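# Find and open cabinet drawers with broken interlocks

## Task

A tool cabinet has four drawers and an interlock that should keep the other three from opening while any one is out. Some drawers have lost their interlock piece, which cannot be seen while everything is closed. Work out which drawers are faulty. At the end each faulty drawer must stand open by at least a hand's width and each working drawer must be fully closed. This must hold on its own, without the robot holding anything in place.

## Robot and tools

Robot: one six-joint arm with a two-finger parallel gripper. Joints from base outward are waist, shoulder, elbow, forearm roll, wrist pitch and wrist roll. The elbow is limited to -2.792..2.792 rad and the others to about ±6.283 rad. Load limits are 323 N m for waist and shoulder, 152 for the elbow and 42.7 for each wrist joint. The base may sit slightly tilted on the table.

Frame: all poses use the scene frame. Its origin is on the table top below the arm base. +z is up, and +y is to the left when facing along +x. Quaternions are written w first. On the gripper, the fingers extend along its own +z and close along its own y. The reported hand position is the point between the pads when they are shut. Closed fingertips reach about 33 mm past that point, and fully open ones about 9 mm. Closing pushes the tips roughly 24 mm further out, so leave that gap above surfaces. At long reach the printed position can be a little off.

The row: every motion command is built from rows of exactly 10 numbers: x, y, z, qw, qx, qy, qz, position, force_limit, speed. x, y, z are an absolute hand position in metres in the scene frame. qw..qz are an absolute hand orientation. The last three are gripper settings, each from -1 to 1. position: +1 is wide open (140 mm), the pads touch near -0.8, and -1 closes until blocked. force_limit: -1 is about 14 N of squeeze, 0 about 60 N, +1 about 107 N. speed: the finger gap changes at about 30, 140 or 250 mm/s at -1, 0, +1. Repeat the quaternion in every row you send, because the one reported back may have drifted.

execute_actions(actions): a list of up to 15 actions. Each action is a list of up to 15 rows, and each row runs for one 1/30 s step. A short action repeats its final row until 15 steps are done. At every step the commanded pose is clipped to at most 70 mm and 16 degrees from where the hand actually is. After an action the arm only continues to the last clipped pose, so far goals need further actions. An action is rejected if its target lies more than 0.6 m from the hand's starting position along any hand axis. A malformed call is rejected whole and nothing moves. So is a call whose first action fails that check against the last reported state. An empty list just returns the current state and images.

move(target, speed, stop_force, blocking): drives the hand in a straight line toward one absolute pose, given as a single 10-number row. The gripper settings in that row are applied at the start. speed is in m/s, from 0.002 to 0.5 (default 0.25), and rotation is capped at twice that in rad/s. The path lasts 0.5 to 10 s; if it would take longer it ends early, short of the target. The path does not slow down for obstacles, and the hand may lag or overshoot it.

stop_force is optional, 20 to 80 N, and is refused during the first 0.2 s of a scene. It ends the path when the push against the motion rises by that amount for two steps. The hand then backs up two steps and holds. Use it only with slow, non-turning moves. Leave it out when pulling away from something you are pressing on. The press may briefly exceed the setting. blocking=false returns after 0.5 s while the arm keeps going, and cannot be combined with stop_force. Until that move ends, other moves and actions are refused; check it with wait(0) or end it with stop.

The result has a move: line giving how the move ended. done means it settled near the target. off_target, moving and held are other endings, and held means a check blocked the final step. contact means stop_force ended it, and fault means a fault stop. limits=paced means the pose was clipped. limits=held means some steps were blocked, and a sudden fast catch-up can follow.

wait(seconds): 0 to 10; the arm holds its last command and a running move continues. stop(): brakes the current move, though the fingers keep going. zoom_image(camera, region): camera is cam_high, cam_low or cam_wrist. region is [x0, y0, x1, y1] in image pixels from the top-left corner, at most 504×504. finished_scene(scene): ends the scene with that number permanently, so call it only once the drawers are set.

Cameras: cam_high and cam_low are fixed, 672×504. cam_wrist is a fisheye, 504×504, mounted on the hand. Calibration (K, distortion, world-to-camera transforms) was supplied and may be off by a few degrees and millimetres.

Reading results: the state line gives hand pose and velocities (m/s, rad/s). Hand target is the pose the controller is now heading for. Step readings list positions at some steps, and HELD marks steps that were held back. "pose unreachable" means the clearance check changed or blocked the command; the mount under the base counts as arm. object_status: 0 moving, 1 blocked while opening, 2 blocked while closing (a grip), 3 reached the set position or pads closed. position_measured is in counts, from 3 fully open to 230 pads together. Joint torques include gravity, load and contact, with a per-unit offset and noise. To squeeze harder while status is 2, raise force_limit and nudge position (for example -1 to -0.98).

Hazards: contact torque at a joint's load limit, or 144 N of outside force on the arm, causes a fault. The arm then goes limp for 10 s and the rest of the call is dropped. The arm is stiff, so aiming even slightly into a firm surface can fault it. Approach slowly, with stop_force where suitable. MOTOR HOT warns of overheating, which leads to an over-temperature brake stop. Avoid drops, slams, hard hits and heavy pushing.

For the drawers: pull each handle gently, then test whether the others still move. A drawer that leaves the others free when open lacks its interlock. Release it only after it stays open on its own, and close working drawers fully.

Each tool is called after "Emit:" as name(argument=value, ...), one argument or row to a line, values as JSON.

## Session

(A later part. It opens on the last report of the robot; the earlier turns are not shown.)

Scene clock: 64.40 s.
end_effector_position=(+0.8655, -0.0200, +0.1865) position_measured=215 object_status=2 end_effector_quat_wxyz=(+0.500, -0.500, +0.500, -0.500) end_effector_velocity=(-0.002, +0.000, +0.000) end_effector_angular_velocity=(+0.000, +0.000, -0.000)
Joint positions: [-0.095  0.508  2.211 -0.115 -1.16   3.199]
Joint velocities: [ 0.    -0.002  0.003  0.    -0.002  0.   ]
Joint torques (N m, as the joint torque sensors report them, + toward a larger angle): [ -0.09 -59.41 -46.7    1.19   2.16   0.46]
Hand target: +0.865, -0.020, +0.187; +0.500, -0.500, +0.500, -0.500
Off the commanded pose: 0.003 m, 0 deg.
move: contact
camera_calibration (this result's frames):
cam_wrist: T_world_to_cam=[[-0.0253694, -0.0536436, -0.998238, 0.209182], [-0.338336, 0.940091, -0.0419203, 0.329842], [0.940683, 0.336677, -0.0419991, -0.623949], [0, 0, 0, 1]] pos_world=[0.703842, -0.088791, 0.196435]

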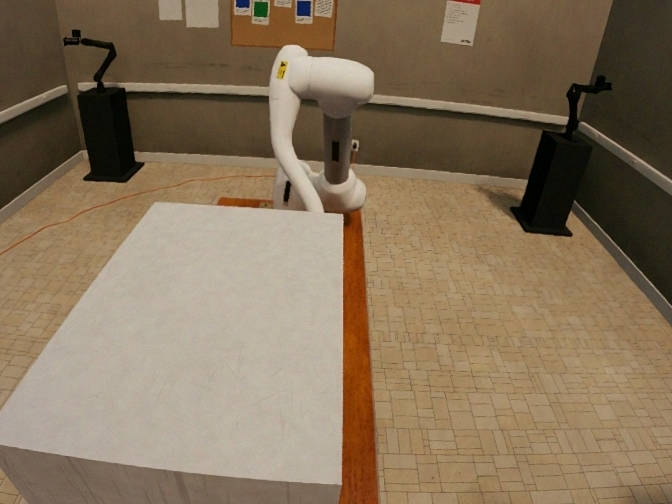

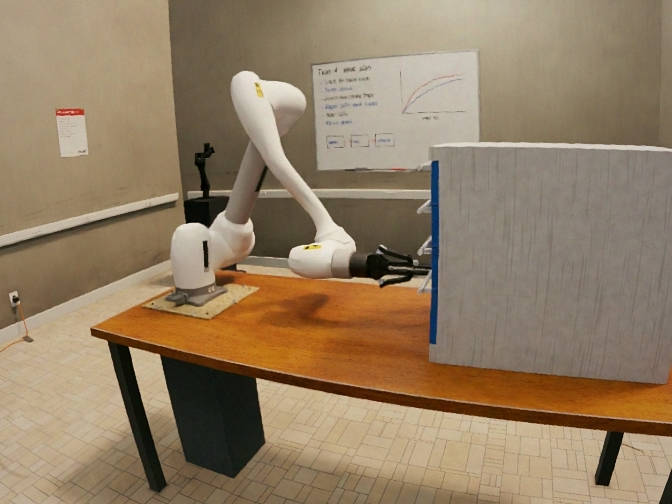

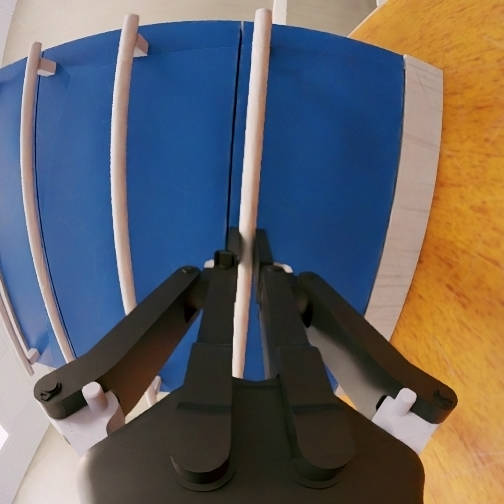

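Emit:
execute_actions(
  actions=[
    [[0.864,-0.02,0.1865,0.5,-0.5,0.5,-0.5,-0.3,-0.5,0.5]],
  ],
)

Emit:
move(
  target=[0.80,-0.02,0.1865,0.5,-0.5,0.5,-0.5,-0.3,-0.5,0],
  speed=0.15,
)

Emit:
move(
  target=[0.80,-0.02,0.2865,0.5,-0.5,0.5,-0.5,-0.3,-0.5,0],
  speed=0.2,
)

Emit:
move(
  target=[0.865,-0.02,0.2865,0.5,-0.5,0.5,-0.5,-0.3,-0.5,0],
  speed=0.1,
)

Emit:
execute_actions(
  actions=[
    [[0.865,-0.02,0.2865,0.5,-0.5,0.5,-0.5,-1,-0.5,0]],
  ],
)

Scene clock: 71.27 s.
end_effector_position=(+0.8640, -0.0200, +0.1865) position_measured=167 object_status=3 end_effector_quat_wxyz=(+0.500, -0.500, +0.500, -0.500) end_effector_velocity=(+0.000, +0.000, +0.000) end_effector_angular_velocity=(-0.000, +0.000, +0.000)
Joint positions: [-0.095  0.506  2.214 -0.116 -1.162  3.199]
Joint velocities: [ 0.    -0.    -0.001 -0.     0.001  0.   ]
Joint torques (N m, as the joint torque sensors report them, + toward a larger angle): [ -1.64 -69.87 -17.76   1.48  -3.2    0.11]
Hand target: +0.864, -0.020, +0.186; +0.500, -0.500, +0.500, -0.500
Off the commanded pose: 0.000 m, 0 deg.
Step readings (end_effector_position):
0: (+0.8653, -0.0200, +0.1866)
1: (+0.8653, -0.0200, +0.1866)
2: (+0.8651, -0.0200, +0.1866)
4: (+0.8645, -0.0200, +0.1866)
8: (+0.8641, -0.0200, +0.1865)
15: end_effector_position above
camera_calibration (this result's frames):
cam_wrist: T_world_to_cam=[[-0.0253372, -0.0537312, -0.998234, 0.209125], [-0.338355, 0.94008, -0.0420128, 0.329372], [0.940677, 0.336693, -0.0419992, -0.622488], [0, 0, 0, 1]] pos_world=[0.702304, -0.0888123, 0.19645]

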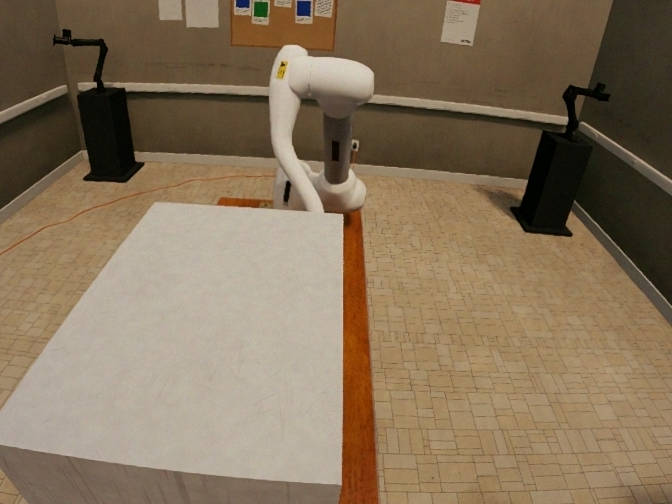

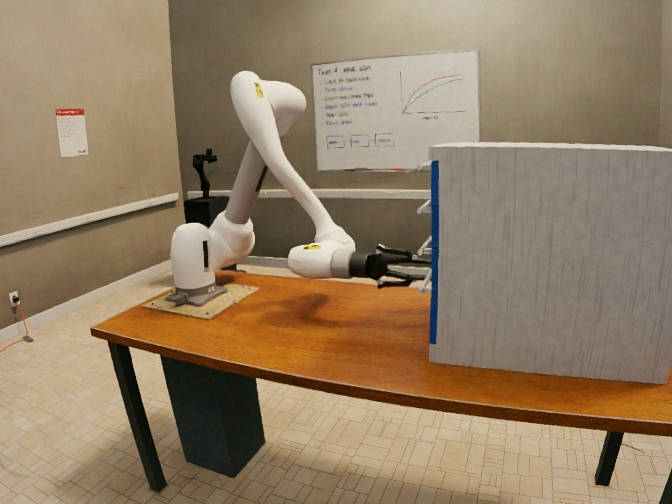

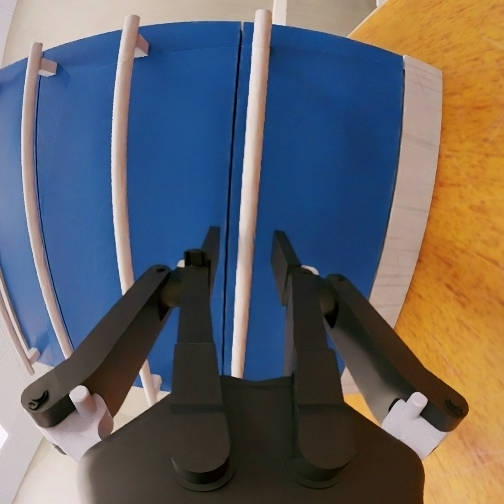

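Scene clock: 72.13 s.
end_effector_position=(+0.8001, -0.0200, +0.1864) position_measured=167 object_status=3 end_effector_quat_wxyz=(+0.500, -0.500, +0.500, -0.500) end_effector_velocity=(-0.001, +0.000, -0.000) end_effector_angular_velocity=(+0.000, +0.000, +0.000)
Joint positions: [-0.11   0.457  2.335 -0.128 -1.233  3.195]
Joint velocities: [-0.    -0.001  0.002 -0.    -0.001  0.   ]
Joint torques (N m, as the joint torque sensors report them, + toward a larger angle): [ -1.11 -62.18 -13.77   1.05  -3.17   0.35]
Hand target: +0.800, -0.020, +0.186; +0.500, -0.500, +0.500, -0.500
Off the commanded pose: 0.000 m, 0 deg.
move: done
camera_calibration (this result's frames):
cam_wrist: T_world_to_cam=[[-0.0253395, -0.0537396, -0.998233, 0.207413], [-0.338351, 0.940081, -0.0420202, 0.307726], [0.940679, 0.336688, -0.042004, -0.562382], [0, 0, 0, 1]] pos_world=[0.638396, -0.0887939, 0.196355]

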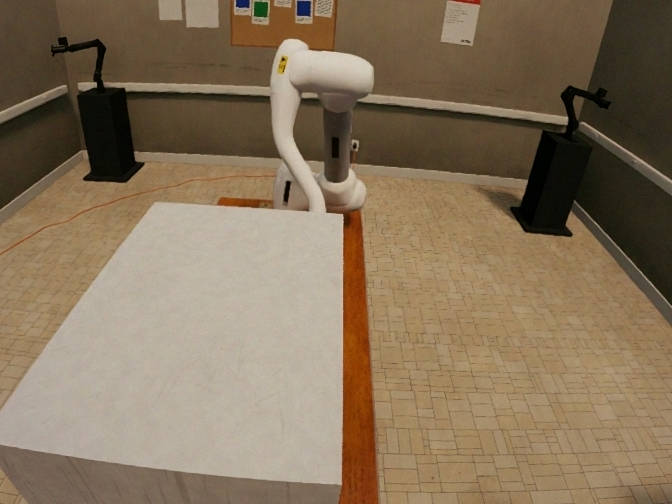

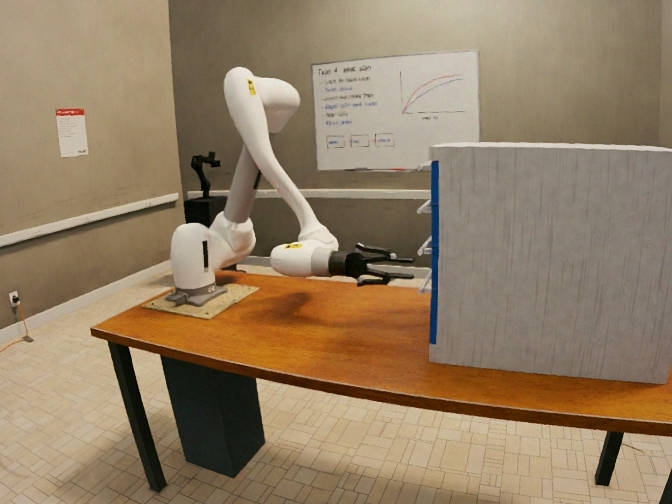

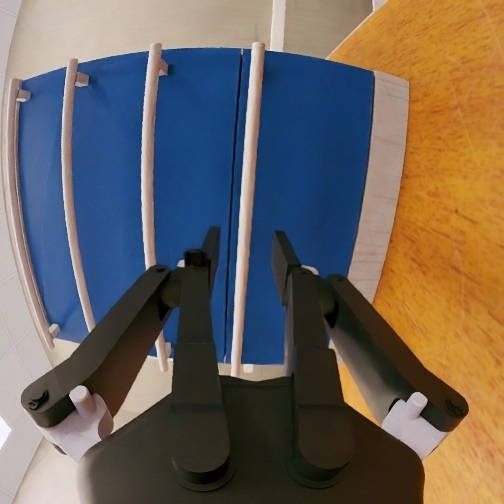

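Scene clock: 73.10 s.
end_effector_position=(+0.7998, -0.0200, +0.2864) position_measured=167 object_status=3 end_effector_quat_wxyz=(+0.500, -0.500, +0.500, -0.500) end_effector_velocity=(+0.000, +0.000, +0.001) end_effector_angular_velocity=(-0.000, +0.002, +0.001)
Joint positions: [-0.112  0.259  2.305 -0.146 -1.007  3.231]
Joint velocities: [-0.    -0.003 -0.001 -0.002  0.006  0.001]
Joint torques (N m, as the joint torque sensors report them, + toward a larger angle): [ -0.19 -51.08 -23.     2.36  -3.27   0.36]
Hand target: +0.800, -0.020, +0.287; +0.500, -0.500, +0.500, -0.500
Off the commanded pose: 0.000 m, 0 deg.
move: done
camera_calibration (this result's frames):
cam_wrist: T_world_to_cam=[[-0.025333, -0.0537729, -0.998232, 0.307186], [-0.338336, 0.940085, -0.0420544, 0.311842], [0.940684, 0.336672, -0.0420085, -0.557947], [0, 0, 0, 1]] pos_world=[0.638142, -0.0887949, 0.296319]

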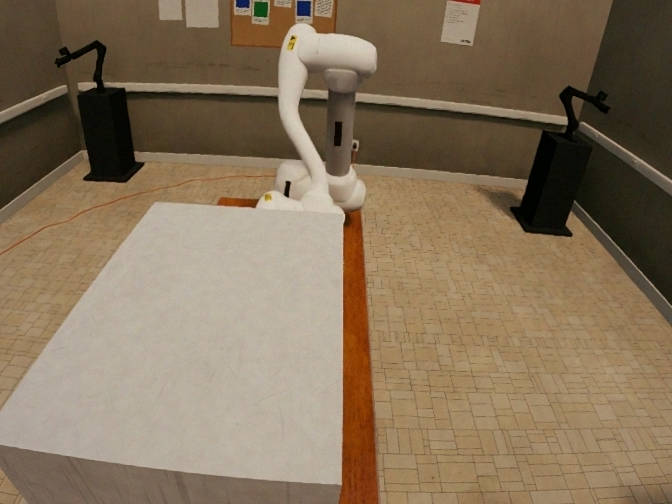

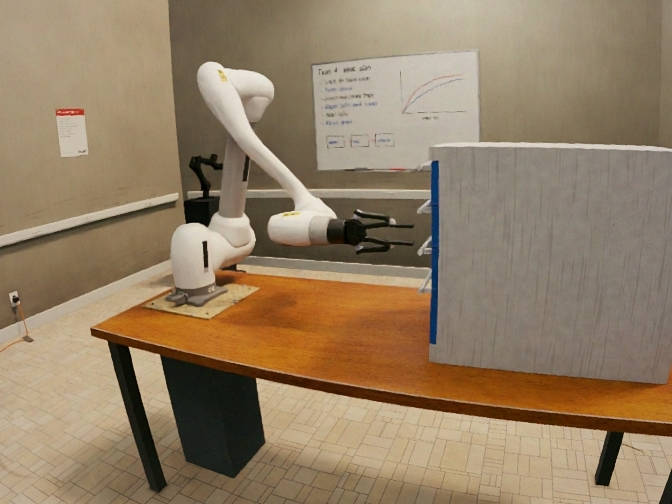

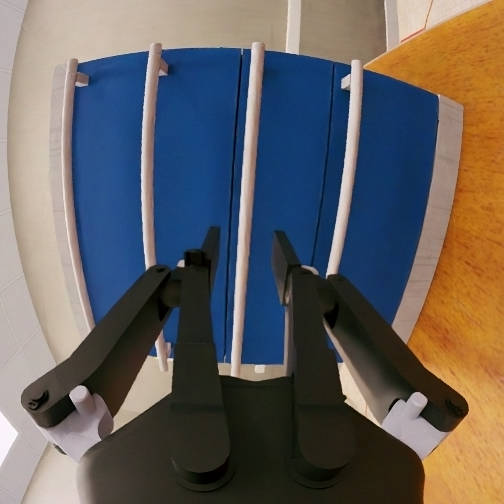

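Scene clock: 74.13 s.
end_effector_position=(+0.8649, -0.0200, +0.2866) position_measured=167 object_status=3 end_effector_quat_wxyz=(+0.500, -0.500, +0.500, -0.500) end_effector_velocity=(+0.001, -0.000, +0.001) end_effector_angular_velocity=(+0.000, -0.001, -0.001)
Joint positions: [-0.097  0.333  2.185 -0.132 -0.961  3.229]
Joint velocities: [ 0.     0.001 -0.003  0.001  0.    -0.   ]
Joint torques (N m, as the joint torque sensors report them, + toward a larger angle): [ -0.41 -61.9  -25.09   2.61  -3.26   0.31]
Hand target: +0.865, -0.020, +0.287; +0.500, -0.500, +0.500, -0.500
Off the commanded pose: 0.000 m, 0 deg.
move: done
camera_calibration (this result's frames):
cam_wrist: T_world_to_cam=[[-0.0253153, -0.0537179, -0.998235, 0.309069], [-0.338356, 0.94008, -0.0420076, 0.333893], [0.940678, 0.336695, -0.0419742, -0.619116], [0, 0, 0, 1]] pos_world=[0.703188, -0.0888305, 0.296563]

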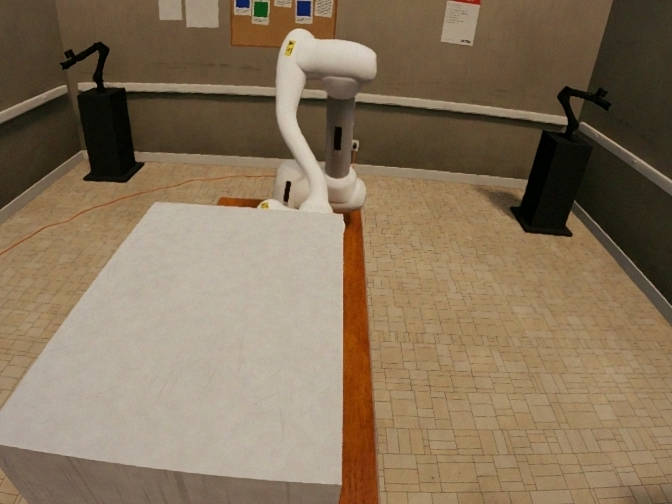

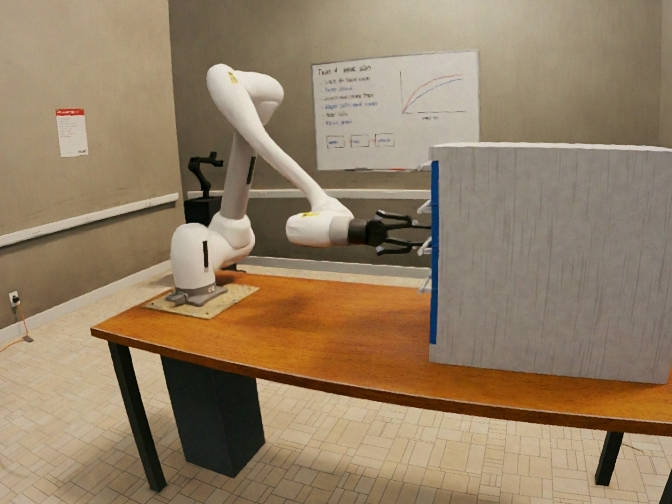

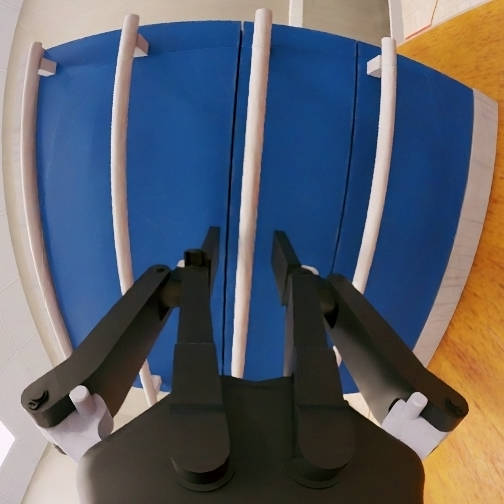

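Scene clock: 74.63 s.
end_effector_position=(+0.8650, -0.0200, +0.2865) position_measured=215 object_status=2 end_effector_quat_wxyz=(+0.500, -0.500, +0.500, -0.500) end_effector_velocity=(+0.000, +0.000, +0.001) end_effector_angular_velocity=(-0.001, -0.002, +0.001)
Joint positions: [-0.097  0.333  2.185 -0.132 -0.961  3.228]
Joint velocities: [-0.    -0.    -0.001 -0.002 -0.001 -0.001]
Joint torques (N m, as the joint torque sensors report them, + toward a larger angle): [ -0.72 -59.67 -25.66   2.5   -2.25   0.15]
Hand target: +0.865, -0.020, +0.287; +0.500, -0.500, +0.500, -0.500
Off the commanded pose: 0.000 m, 0 deg.
Step readings (end_effector_position):
0: (+0.8649, -0.0200, +0.2866)
1: (+0.8649, -0.0200, +0.2866)
2: (+0.8650, -0.0200, +0.2866)
4: (+0.8650, -0.0200, +0.2865)
8: (+0.8650, -0.0200, +0.2865)
15: end_effector_position above
camera_calibration (this result's frames):
cam_wrist: T_world_to_cam=[[-0.0253093, -0.0537322, -0.998235, 0.308979], [-0.338348, 0.940082, -0.0420236, 0.33391], [0.940681, 0.336687, -0.041973, -0.61923], [0, 0, 0, 1]] pos_world=[0.703295, -0.0888143, 0.296474]

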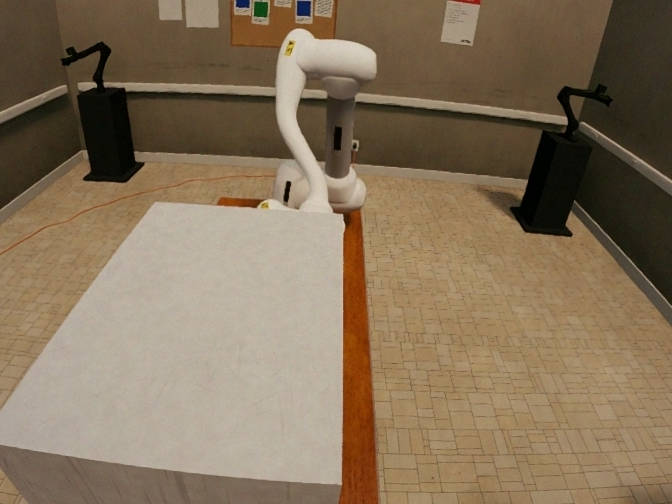

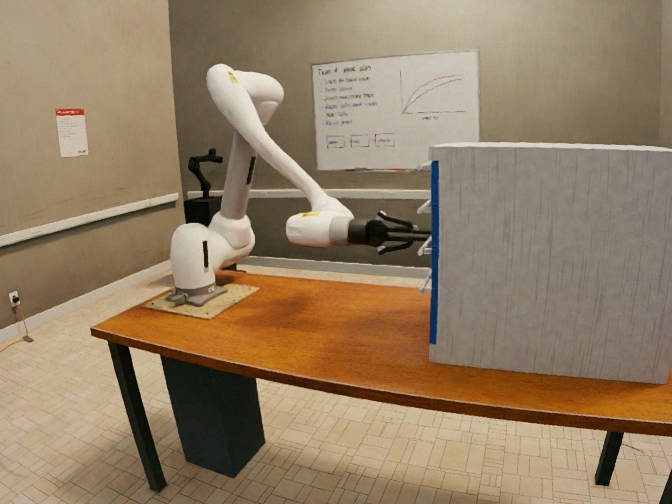

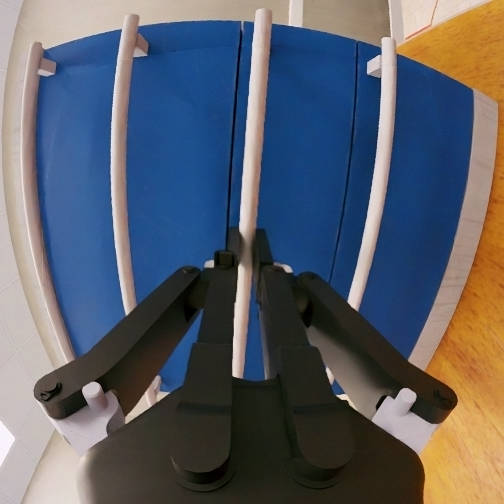

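Emit:
move(
  target=[0.74,-0.02,0.2865,0.5,-0.5,0.5,-0.5,-1,-0.5,0],
  speed=0.07,
  stop_force=50,
)

Emit:
zoom_image(
  camera="cam_low",
  region=[370, 225, 460, 305],
)

Scene clock: 79.43 s.
end_effector_position=(+0.7401, -0.0200, +0.2863) position_measured=215 object_status=2 end_effector_quat_wxyz=(+0.500, -0.500, +0.500, -0.500) end_effector_velocity=(-0.001, -0.000, -0.000) end_effector_angular_velocity=(+0.001, +0.001, -0.001)
Joint positions: [-0.13   0.187  2.412 -0.164 -1.044  3.236]
Joint velocities: [-0.    -0.001  0.002  0.001 -0.001  0.   ]
Joint torques (N m, as the joint torque sensors report them, + toward a larger angle): [ -1.4  -48.91 -23.56   1.99  -5.75   0.29]
Hand target: +0.740, -0.020, +0.286; +0.500, -0.500, +0.500, -0.500
Off the commanded pose: 0.000 m, 0 deg.
move: done
camera_calibration (this result's frames):
cam_wrist: T_world_to_cam=[[-0.0253581, -0.0537726, -0.998231, 0.305628], [-0.338373, 0.940072, -0.0420441, 0.291614], [0.94067, 0.336708, -0.0420337, -0.501729], [0, 0, 0, 1]] pos_world=[0.578386, -0.0887676, 0.296258]

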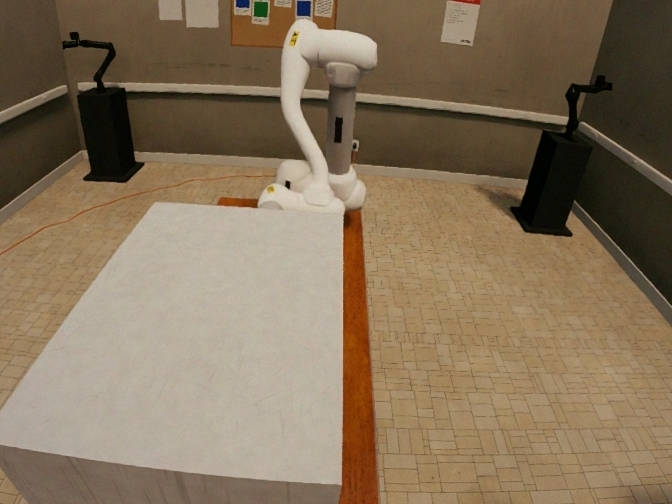

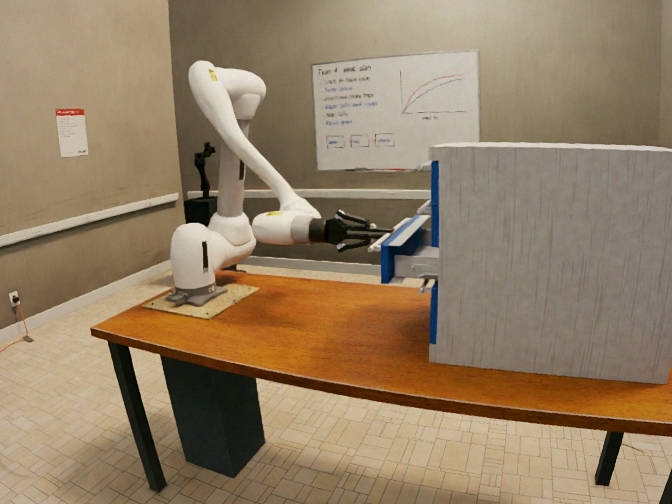

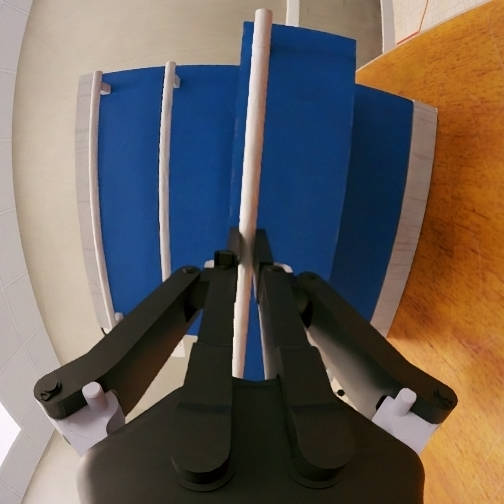

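Region (370, 225, 460, 305) of cam_low's 672x504 image, scaled by 5.600, with more detail than that image has.

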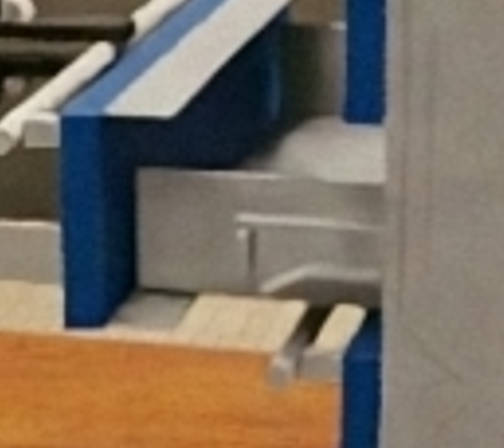

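D3 has the ramp → sound. Close it and go to D2.

Emit:
move(
  target=[0.859,-0.02,0.2865,0.5,-0.5,0.5,-0.5,-1,-0.5,0],
  speed=0.07,
  stop_force=50,
)

Emit:
move(
  target=[0.869,-0.02,0.2865,0.5,-0.5,0.5,-0.5,-1,-0.5,0],
  speed=0.006,
  stop_force=30,
)

Emit:
execute_actions(
  actions=[
    [[0.864,-0.02,0.2865,0.5,-0.5,0.5,-0.5,-0.3,-0.5,0.5]],
  ],
)

Emit:
move(
  target=[0.80,-0.02,0.2865,0.5,-0.5,0.5,-0.5,-0.3,-0.5,0],
  speed=0.15,
)

Emit:
move(
  target=[0.80,-0.02,0.3865,0.5,-0.5,0.5,-0.5,-0.3,-0.5,0],
  speed=0.2,
)

Emit:
move(
  target=[0.865,-0.02,0.3865,0.5,-0.5,0.5,-0.5,-0.3,-0.5,0],
  speed=0.1,
)

Emit:
execute_actions(
  actions=[
    [[0.865,-0.02,0.3865,0.5,-0.5,0.5,-0.5,-1,-0.5,0]],
  ],
)

Scene clock: 90.57 s.
end_effector_position=(+0.8589, -0.0200, +0.2867) position_measured=215 object_status=2 end_effector_quat_wxyz=(+0.500, -0.500, +0.500, -0.500) end_effector_velocity=(+0.001, -0.000, -0.000) end_effector_angular_velocity=(+0.000, +0.001, -0.001)
Joint positions: [-0.098  0.326  2.196 -0.133 -0.966  3.229]
Joint velocities: [ 0.     0.001 -0.002  0.001  0.002 -0.   ]
Joint torques (N m, as the joint torque sensors report them, + toward a larger angle): [ -3.66 -64.31 -28.98   2.93  -4.04   0.38]
Hand target: +0.859, -0.020, +0.287; +0.500, -0.500, +0.500, -0.500
Off the commanded pose: 0.000 m, 0 deg.
move: done
camera_calibration (this result's frames):
cam_wrist: T_world_to_cam=[[-0.025319, -0.0536991, -0.998236, 0.308999], [-0.338357, 0.940081, -0.0419886, 0.331886], [0.940677, 0.336697, -0.0419714, -0.61349], [0, 0, 0, 1]] pos_world=[0.697215, -0.0888462, 0.29664]

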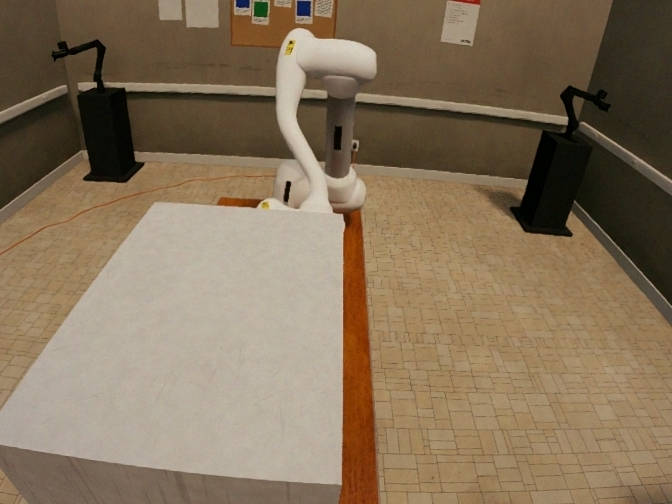

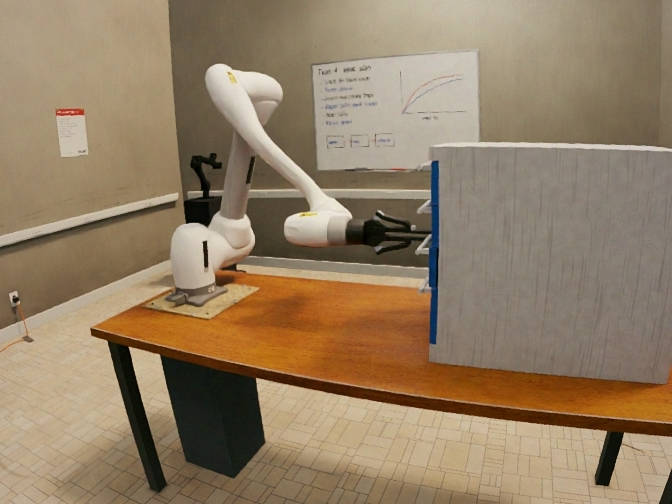

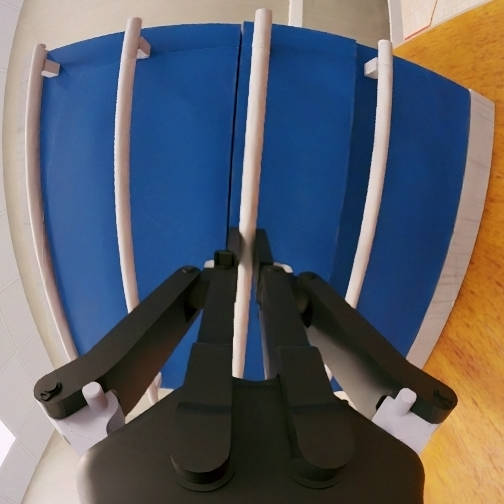

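Scene clock: 92.03 s.
end_effector_position=(+0.8656, -0.0200, +0.2865) position_measured=215 object_status=2 end_effector_quat_wxyz=(+0.500, -0.500, +0.500, -0.500) end_effector_velocity=(-0.002, -0.000, +0.000) end_effector_angular_velocity=(+0.001, -0.001, -0.001)
Joint positions: [-0.097  0.334  2.184 -0.132 -0.961  3.228]
Joint velocities: [ 0.    -0.002  0.004  0.001 -0.003  0.   ]
Joint torques (N m, as the joint torque sensors report them, + toward a larger angle): [  0.57 -45.2  -43.81   1.86   0.38   0.3 ]
Hand target: +0.865, -0.020, +0.287; +0.500, -0.500, +0.500, -0.500
Off the commanded pose: 0.003 m, 0 deg.
move: contact
camera_calibration (this result's frames):
cam_wrist: T_world_to_cam=[[-0.025365, -0.053663, -0.998237, 0.309041], [-0.338343, 0.940088, -0.0419398, 0.334058], [0.940681, 0.336683, -0.0420019, -0.619776], [0, 0, 0, 1]] pos_world=[0.703877, -0.0887921, 0.296475]

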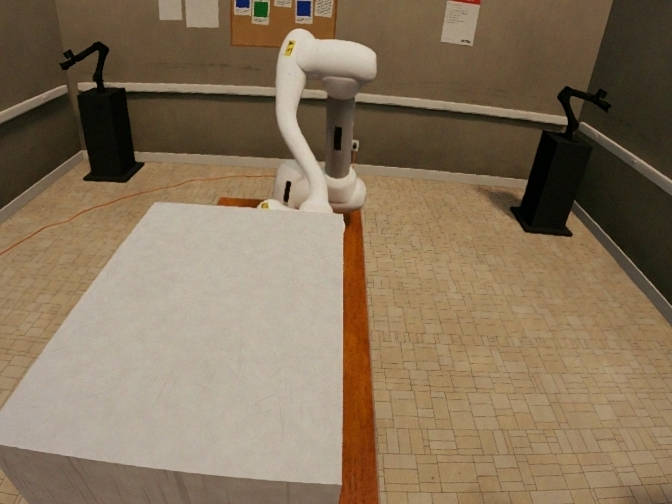

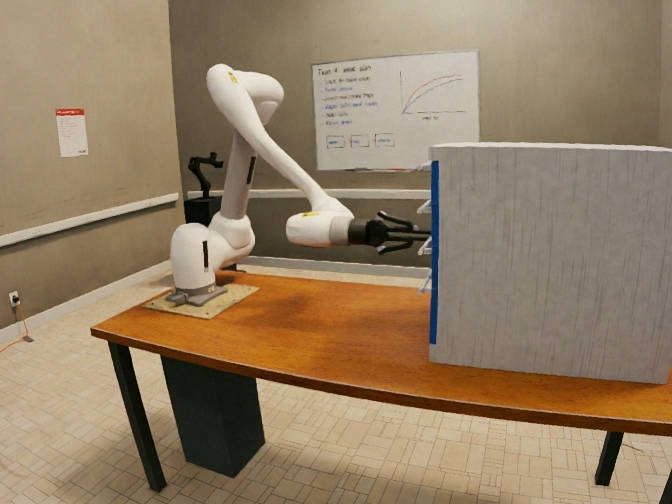

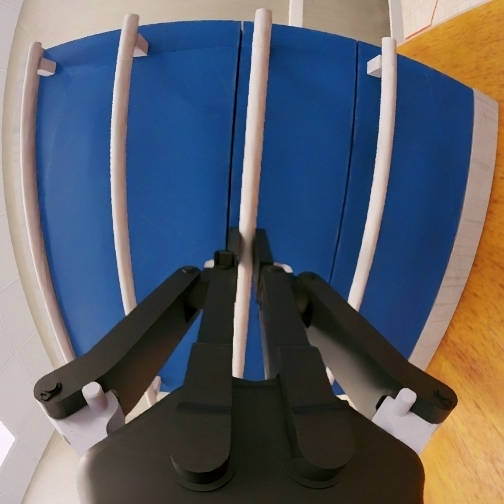

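Scene clock: 92.53 s.
end_effector_position=(+0.8640, -0.0200, +0.2865) position_measured=167 object_status=3 end_effector_quat_wxyz=(+0.500, -0.500, +0.500, -0.500) end_effector_velocity=(+0.000, -0.000, +0.000) end_effector_angular_velocity=(-0.000, -0.001, +0.000)
Joint positions: [-0.097  0.332  2.187 -0.132 -0.962  3.228]
Joint velocities: [-0.     0.    -0.001 -0.001 -0.    -0.   ]
Joint torques (N m, as the joint torque sensors report them, + toward a larger angle): [ -2.48 -63.07 -25.64   2.14  -3.35   0.31]
Hand target: +0.864, -0.020, +0.286; +0.500, -0.500, +0.500, -0.500
Off the commanded pose: 0.000 m, 0 deg.
Step readings (end_effector_position):
0: (+0.8656, -0.0200, +0.2865)
1: (+0.8655, -0.0200, +0.2865)
2: (+0.8653, -0.0199, +0.2865)
4: (+0.8646, -0.0199, +0.2864)
8: (+0.8641, -0.0198, +0.2864)
15: end_effector_position above
camera_calibration (this result's frames):
cam_wrist: T_world_to_cam=[[-0.0253572, -0.0537199, -0.998234, 0.308949], [-0.338376, 0.940074, -0.0419946, 0.333564], [0.940669, 0.336713, -0.0420151, -0.61829], [0, 0, 0, 1]] pos_world=[0.702311, -0.0887914, 0.296434]

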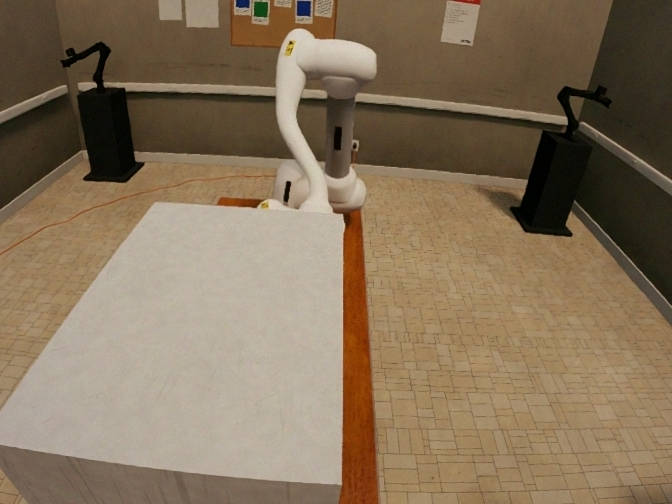

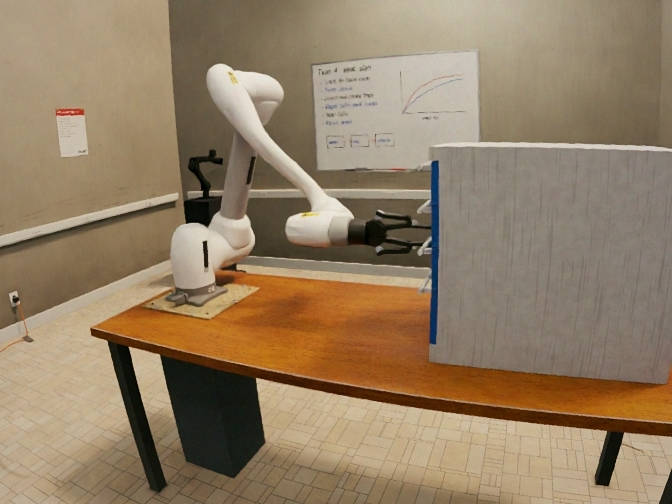

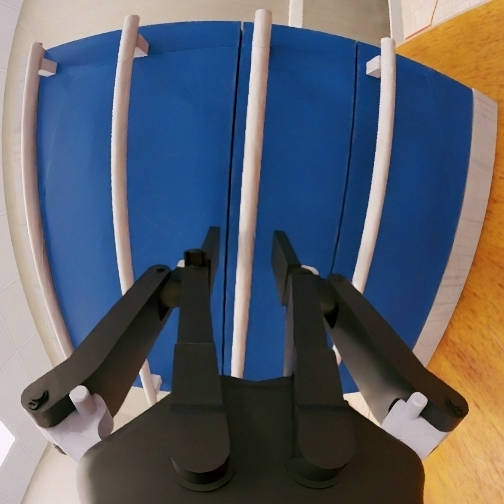

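Scene clock: 93.40 s.
end_effector_position=(+0.8001, -0.0200, +0.2864) position_measured=167 object_status=3 end_effector_quat_wxyz=(+0.500, -0.500, +0.500, -0.500) end_effector_velocity=(-0.001, +0.000, -0.000) end_effector_angular_velocity=(-0.000, +0.001, +0.000)
Joint positions: [-0.112  0.259  2.305 -0.146 -1.007  3.231]
Joint velocities: [-0.    -0.001  0.002 -0.001  0.     0.   ]
Joint torques (N m, as the joint torque sensors report them, + toward a larger angle): [ -0.07 -56.3  -22.81   2.08  -2.86   0.26]
Hand target: +0.800, -0.020, +0.286; +0.500, -0.500, +0.500, -0.500
Off the commanded pose: 0.000 m, 0 deg.
move: done
camera_calibration (this result's frames):
cam_wrist: T_world_to_cam=[[-0.0253465, -0.0537444, -0.998233, 0.307234], [-0.338353, 0.940081, -0.0420222, 0.311929], [0.940678, 0.33669, -0.0420124, -0.558182], [0, 0, 0, 1]] pos_world=[0.638399, -0.0887919, 0.296349]

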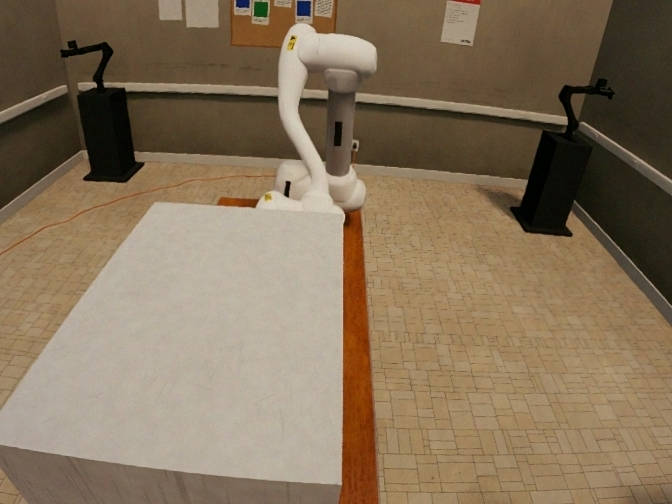

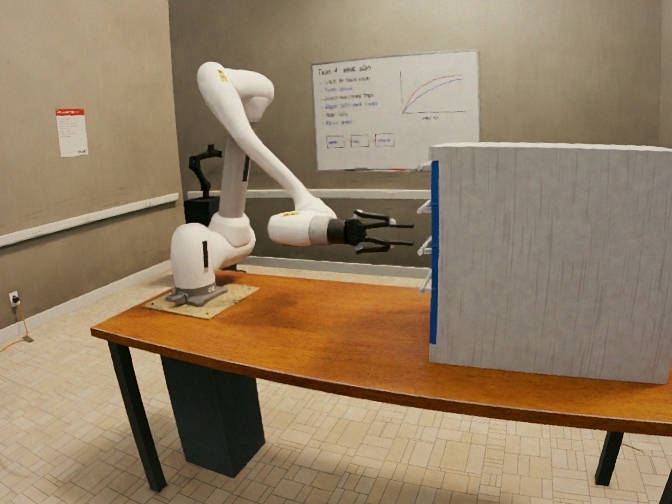

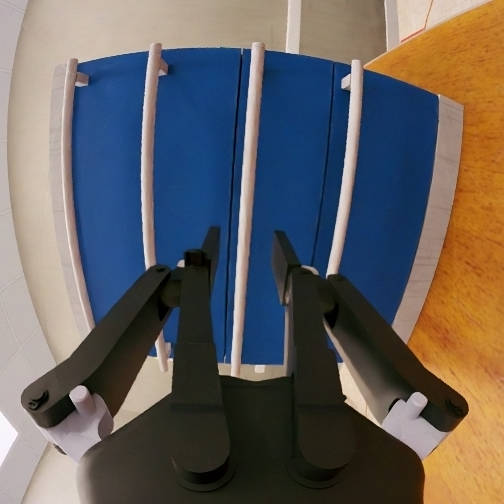

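Scene clock: 94.37 s.
end_effector_position=(+0.7998, -0.0200, +0.3864) position_measured=167 object_status=3 end_effector_quat_wxyz=(+0.500, -0.500, +0.500, -0.500) end_effector_velocity=(+0.000, -0.000, +0.001) end_effector_angular_velocity=(+0.001, +0.000, +0.000)
Joint positions: [-0.115  0.095  2.238 -0.179 -0.78   3.281]
Joint velocities: [-0.    -0.002 -0.001 -0.001  0.003  0.002]
Joint torques (N m, as the joint torque sensors report them, + toward a larger angle): [  0.26 -42.43 -30.82   2.78  -3.19   0.32]
Hand target: +0.800, -0.020, +0.387; +0.500, -0.500, +0.500, -0.500
Off the commanded pose: 0.000 m, 0 deg.
move: done
camera_calibration (this result's frames):
cam_wrist: T_world_to_cam=[[-0.0253388, -0.0537736, -0.998232, 0.407022], [-0.33832, 0.940091, -0.0420538, 0.316035], [0.94069, 0.336656, -0.0420135, -0.55375], [0, 0, 0, 1]] pos_world=[0.638142, -0.0887914, 0.396328]

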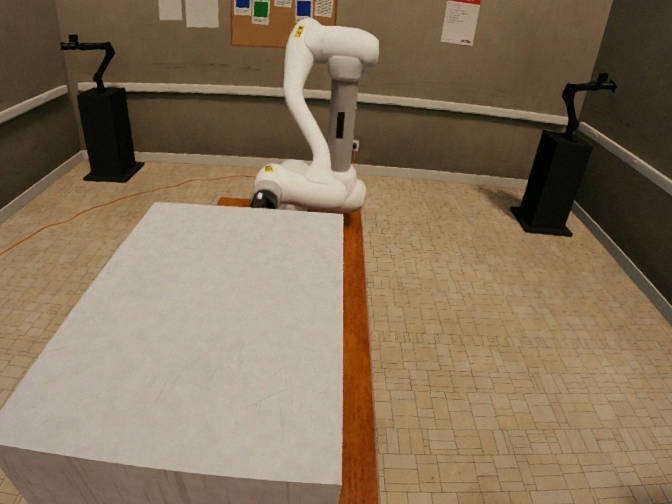

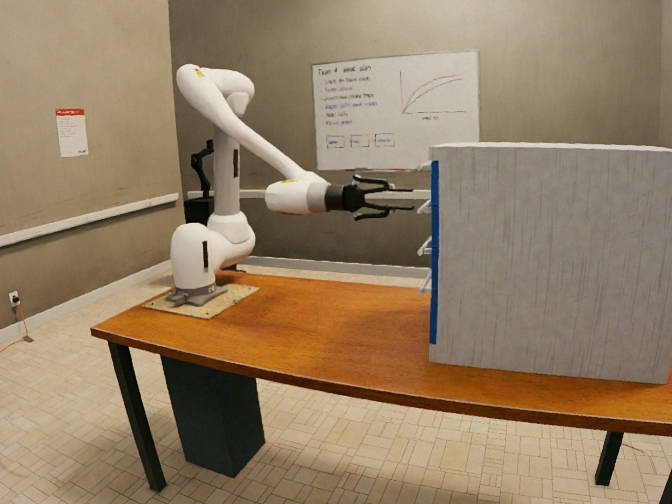

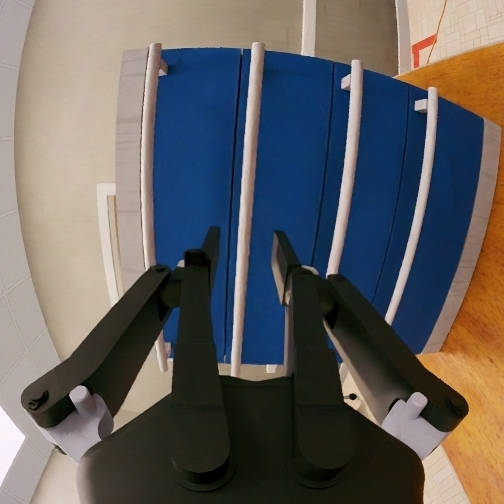

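Scene clock: 95.40 s.
end_effector_position=(+0.8649, -0.0200, +0.3866) position_measured=167 object_status=3 end_effector_quat_wxyz=(+0.500, -0.500, +0.500, -0.500) end_effector_velocity=(+0.001, +0.000, +0.000) end_effector_angular_velocity=(-0.001, -0.001, +0.001)
Joint positions: [-0.099  0.187  2.124 -0.161 -0.757  3.27 ]
Joint velocities: [ 0.     0.002 -0.002 -0.001 -0.    -0.   ]
Joint torques (N m, as the joint torque sensors report them, + toward a larger angle): [ -2.62 -54.74 -30.72   2.91  -3.1    0.35]
Hand target: +0.865, -0.020, +0.387; +0.500, -0.500, +0.500, -0.500
Off the commanded pose: 0.000 m, 0 deg.
move: done
camera_calibration (this result's frames):
cam_wrist: T_world_to_cam=[[-0.0253088, -0.0537146, -0.998236, 0.408888], [-0.338354, 0.940081, -0.0420069, 0.338095], [0.940678, 0.336694, -0.0419669, -0.61492], [0, 0, 0, 1]] pos_world=[0.703186, -0.0888333, 0.396563]

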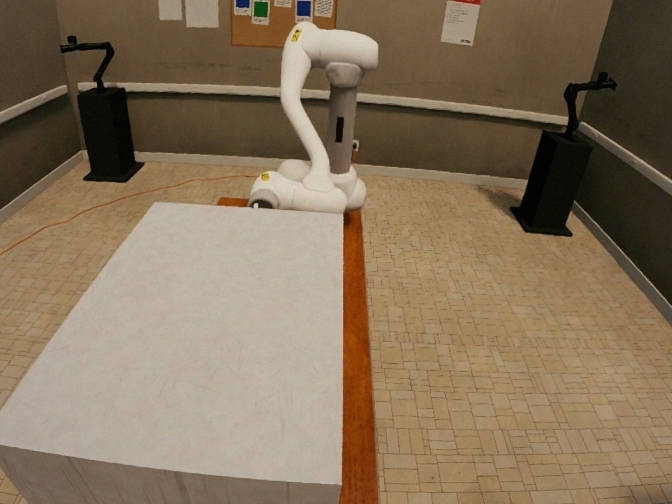

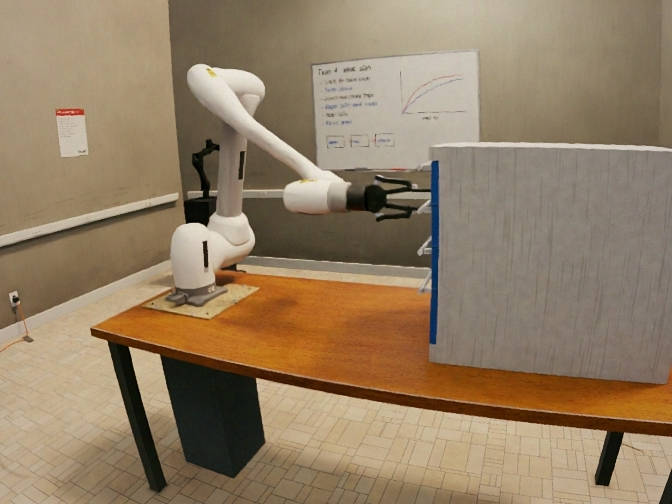

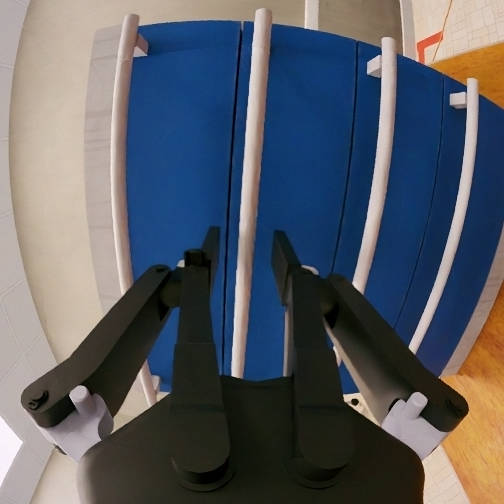

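Scene clock: 95.90 s.
end_effector_position=(+0.8650, -0.0200, +0.3865) position_measured=215 object_status=2 end_effector_quat_wxyz=(+0.500, -0.500, +0.500, -0.500) end_effector_velocity=(+0.000, -0.000, +0.000) end_effector_angular_velocity=(+0.001, -0.001, -0.000)
Joint positions: [-0.099  0.188  2.124 -0.161 -0.757  3.27 ]
Joint velocities: [ 0.    -0.    -0.     0.001 -0.001  0.   ]
Joint torques (N m, as the joint torque sensors report them, + toward a larger angle): [  1.25 -50.16 -30.24   2.93  -2.11   0.48]
Hand target: +0.865, -0.020, +0.387; +0.500, -0.500, +0.500, -0.500
Off the commanded pose: 0.000 m, 0 deg.
Step readings (end_effector_position):
0: (+0.8649, -0.0200, +0.3866)
1: (+0.8649, -0.0200, +0.3866)
2: (+0.8650, -0.0200, +0.3866)
4: (+0.8650, -0.0200, +0.3865)
8: (+0.8650, -0.0200, +0.3865)
15: end_effector_position above
camera_calibration (this result's frames):
cam_wrist: T_world_to_cam=[[-0.0252645, -0.0537264, -0.998236, 0.408791], [-0.338344, 0.940083, -0.0420333, 0.338118], [0.940683, 0.336685, -0.0419288, -0.615059], [0, 0, 0, 1]] pos_world=[0.703304, -0.0888146, 0.396494]

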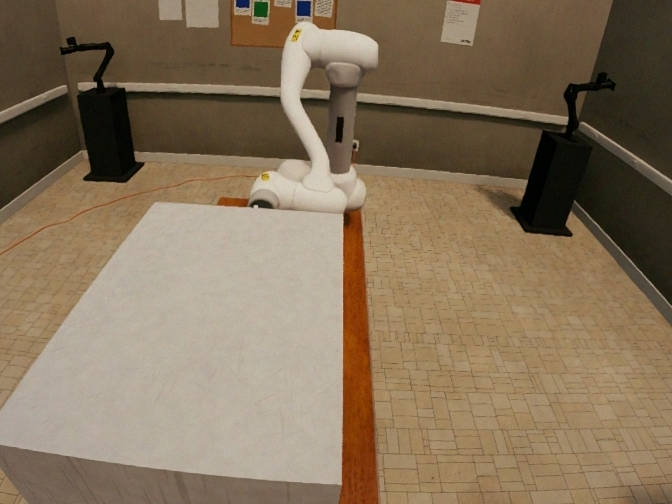

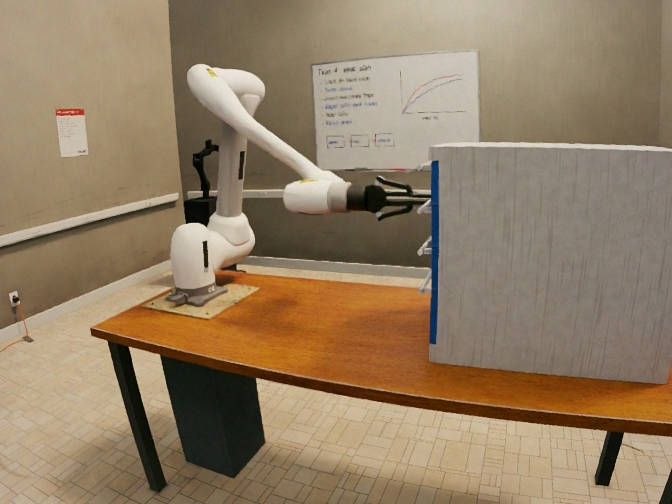

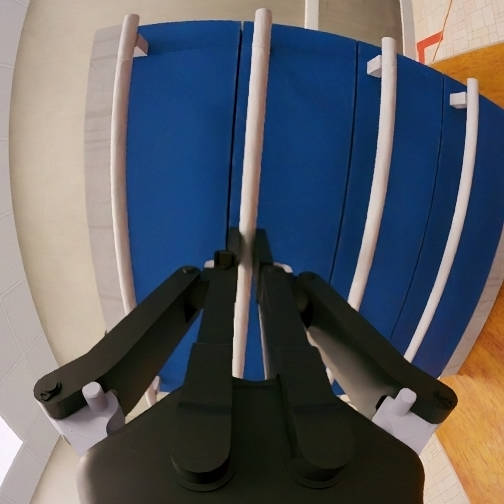

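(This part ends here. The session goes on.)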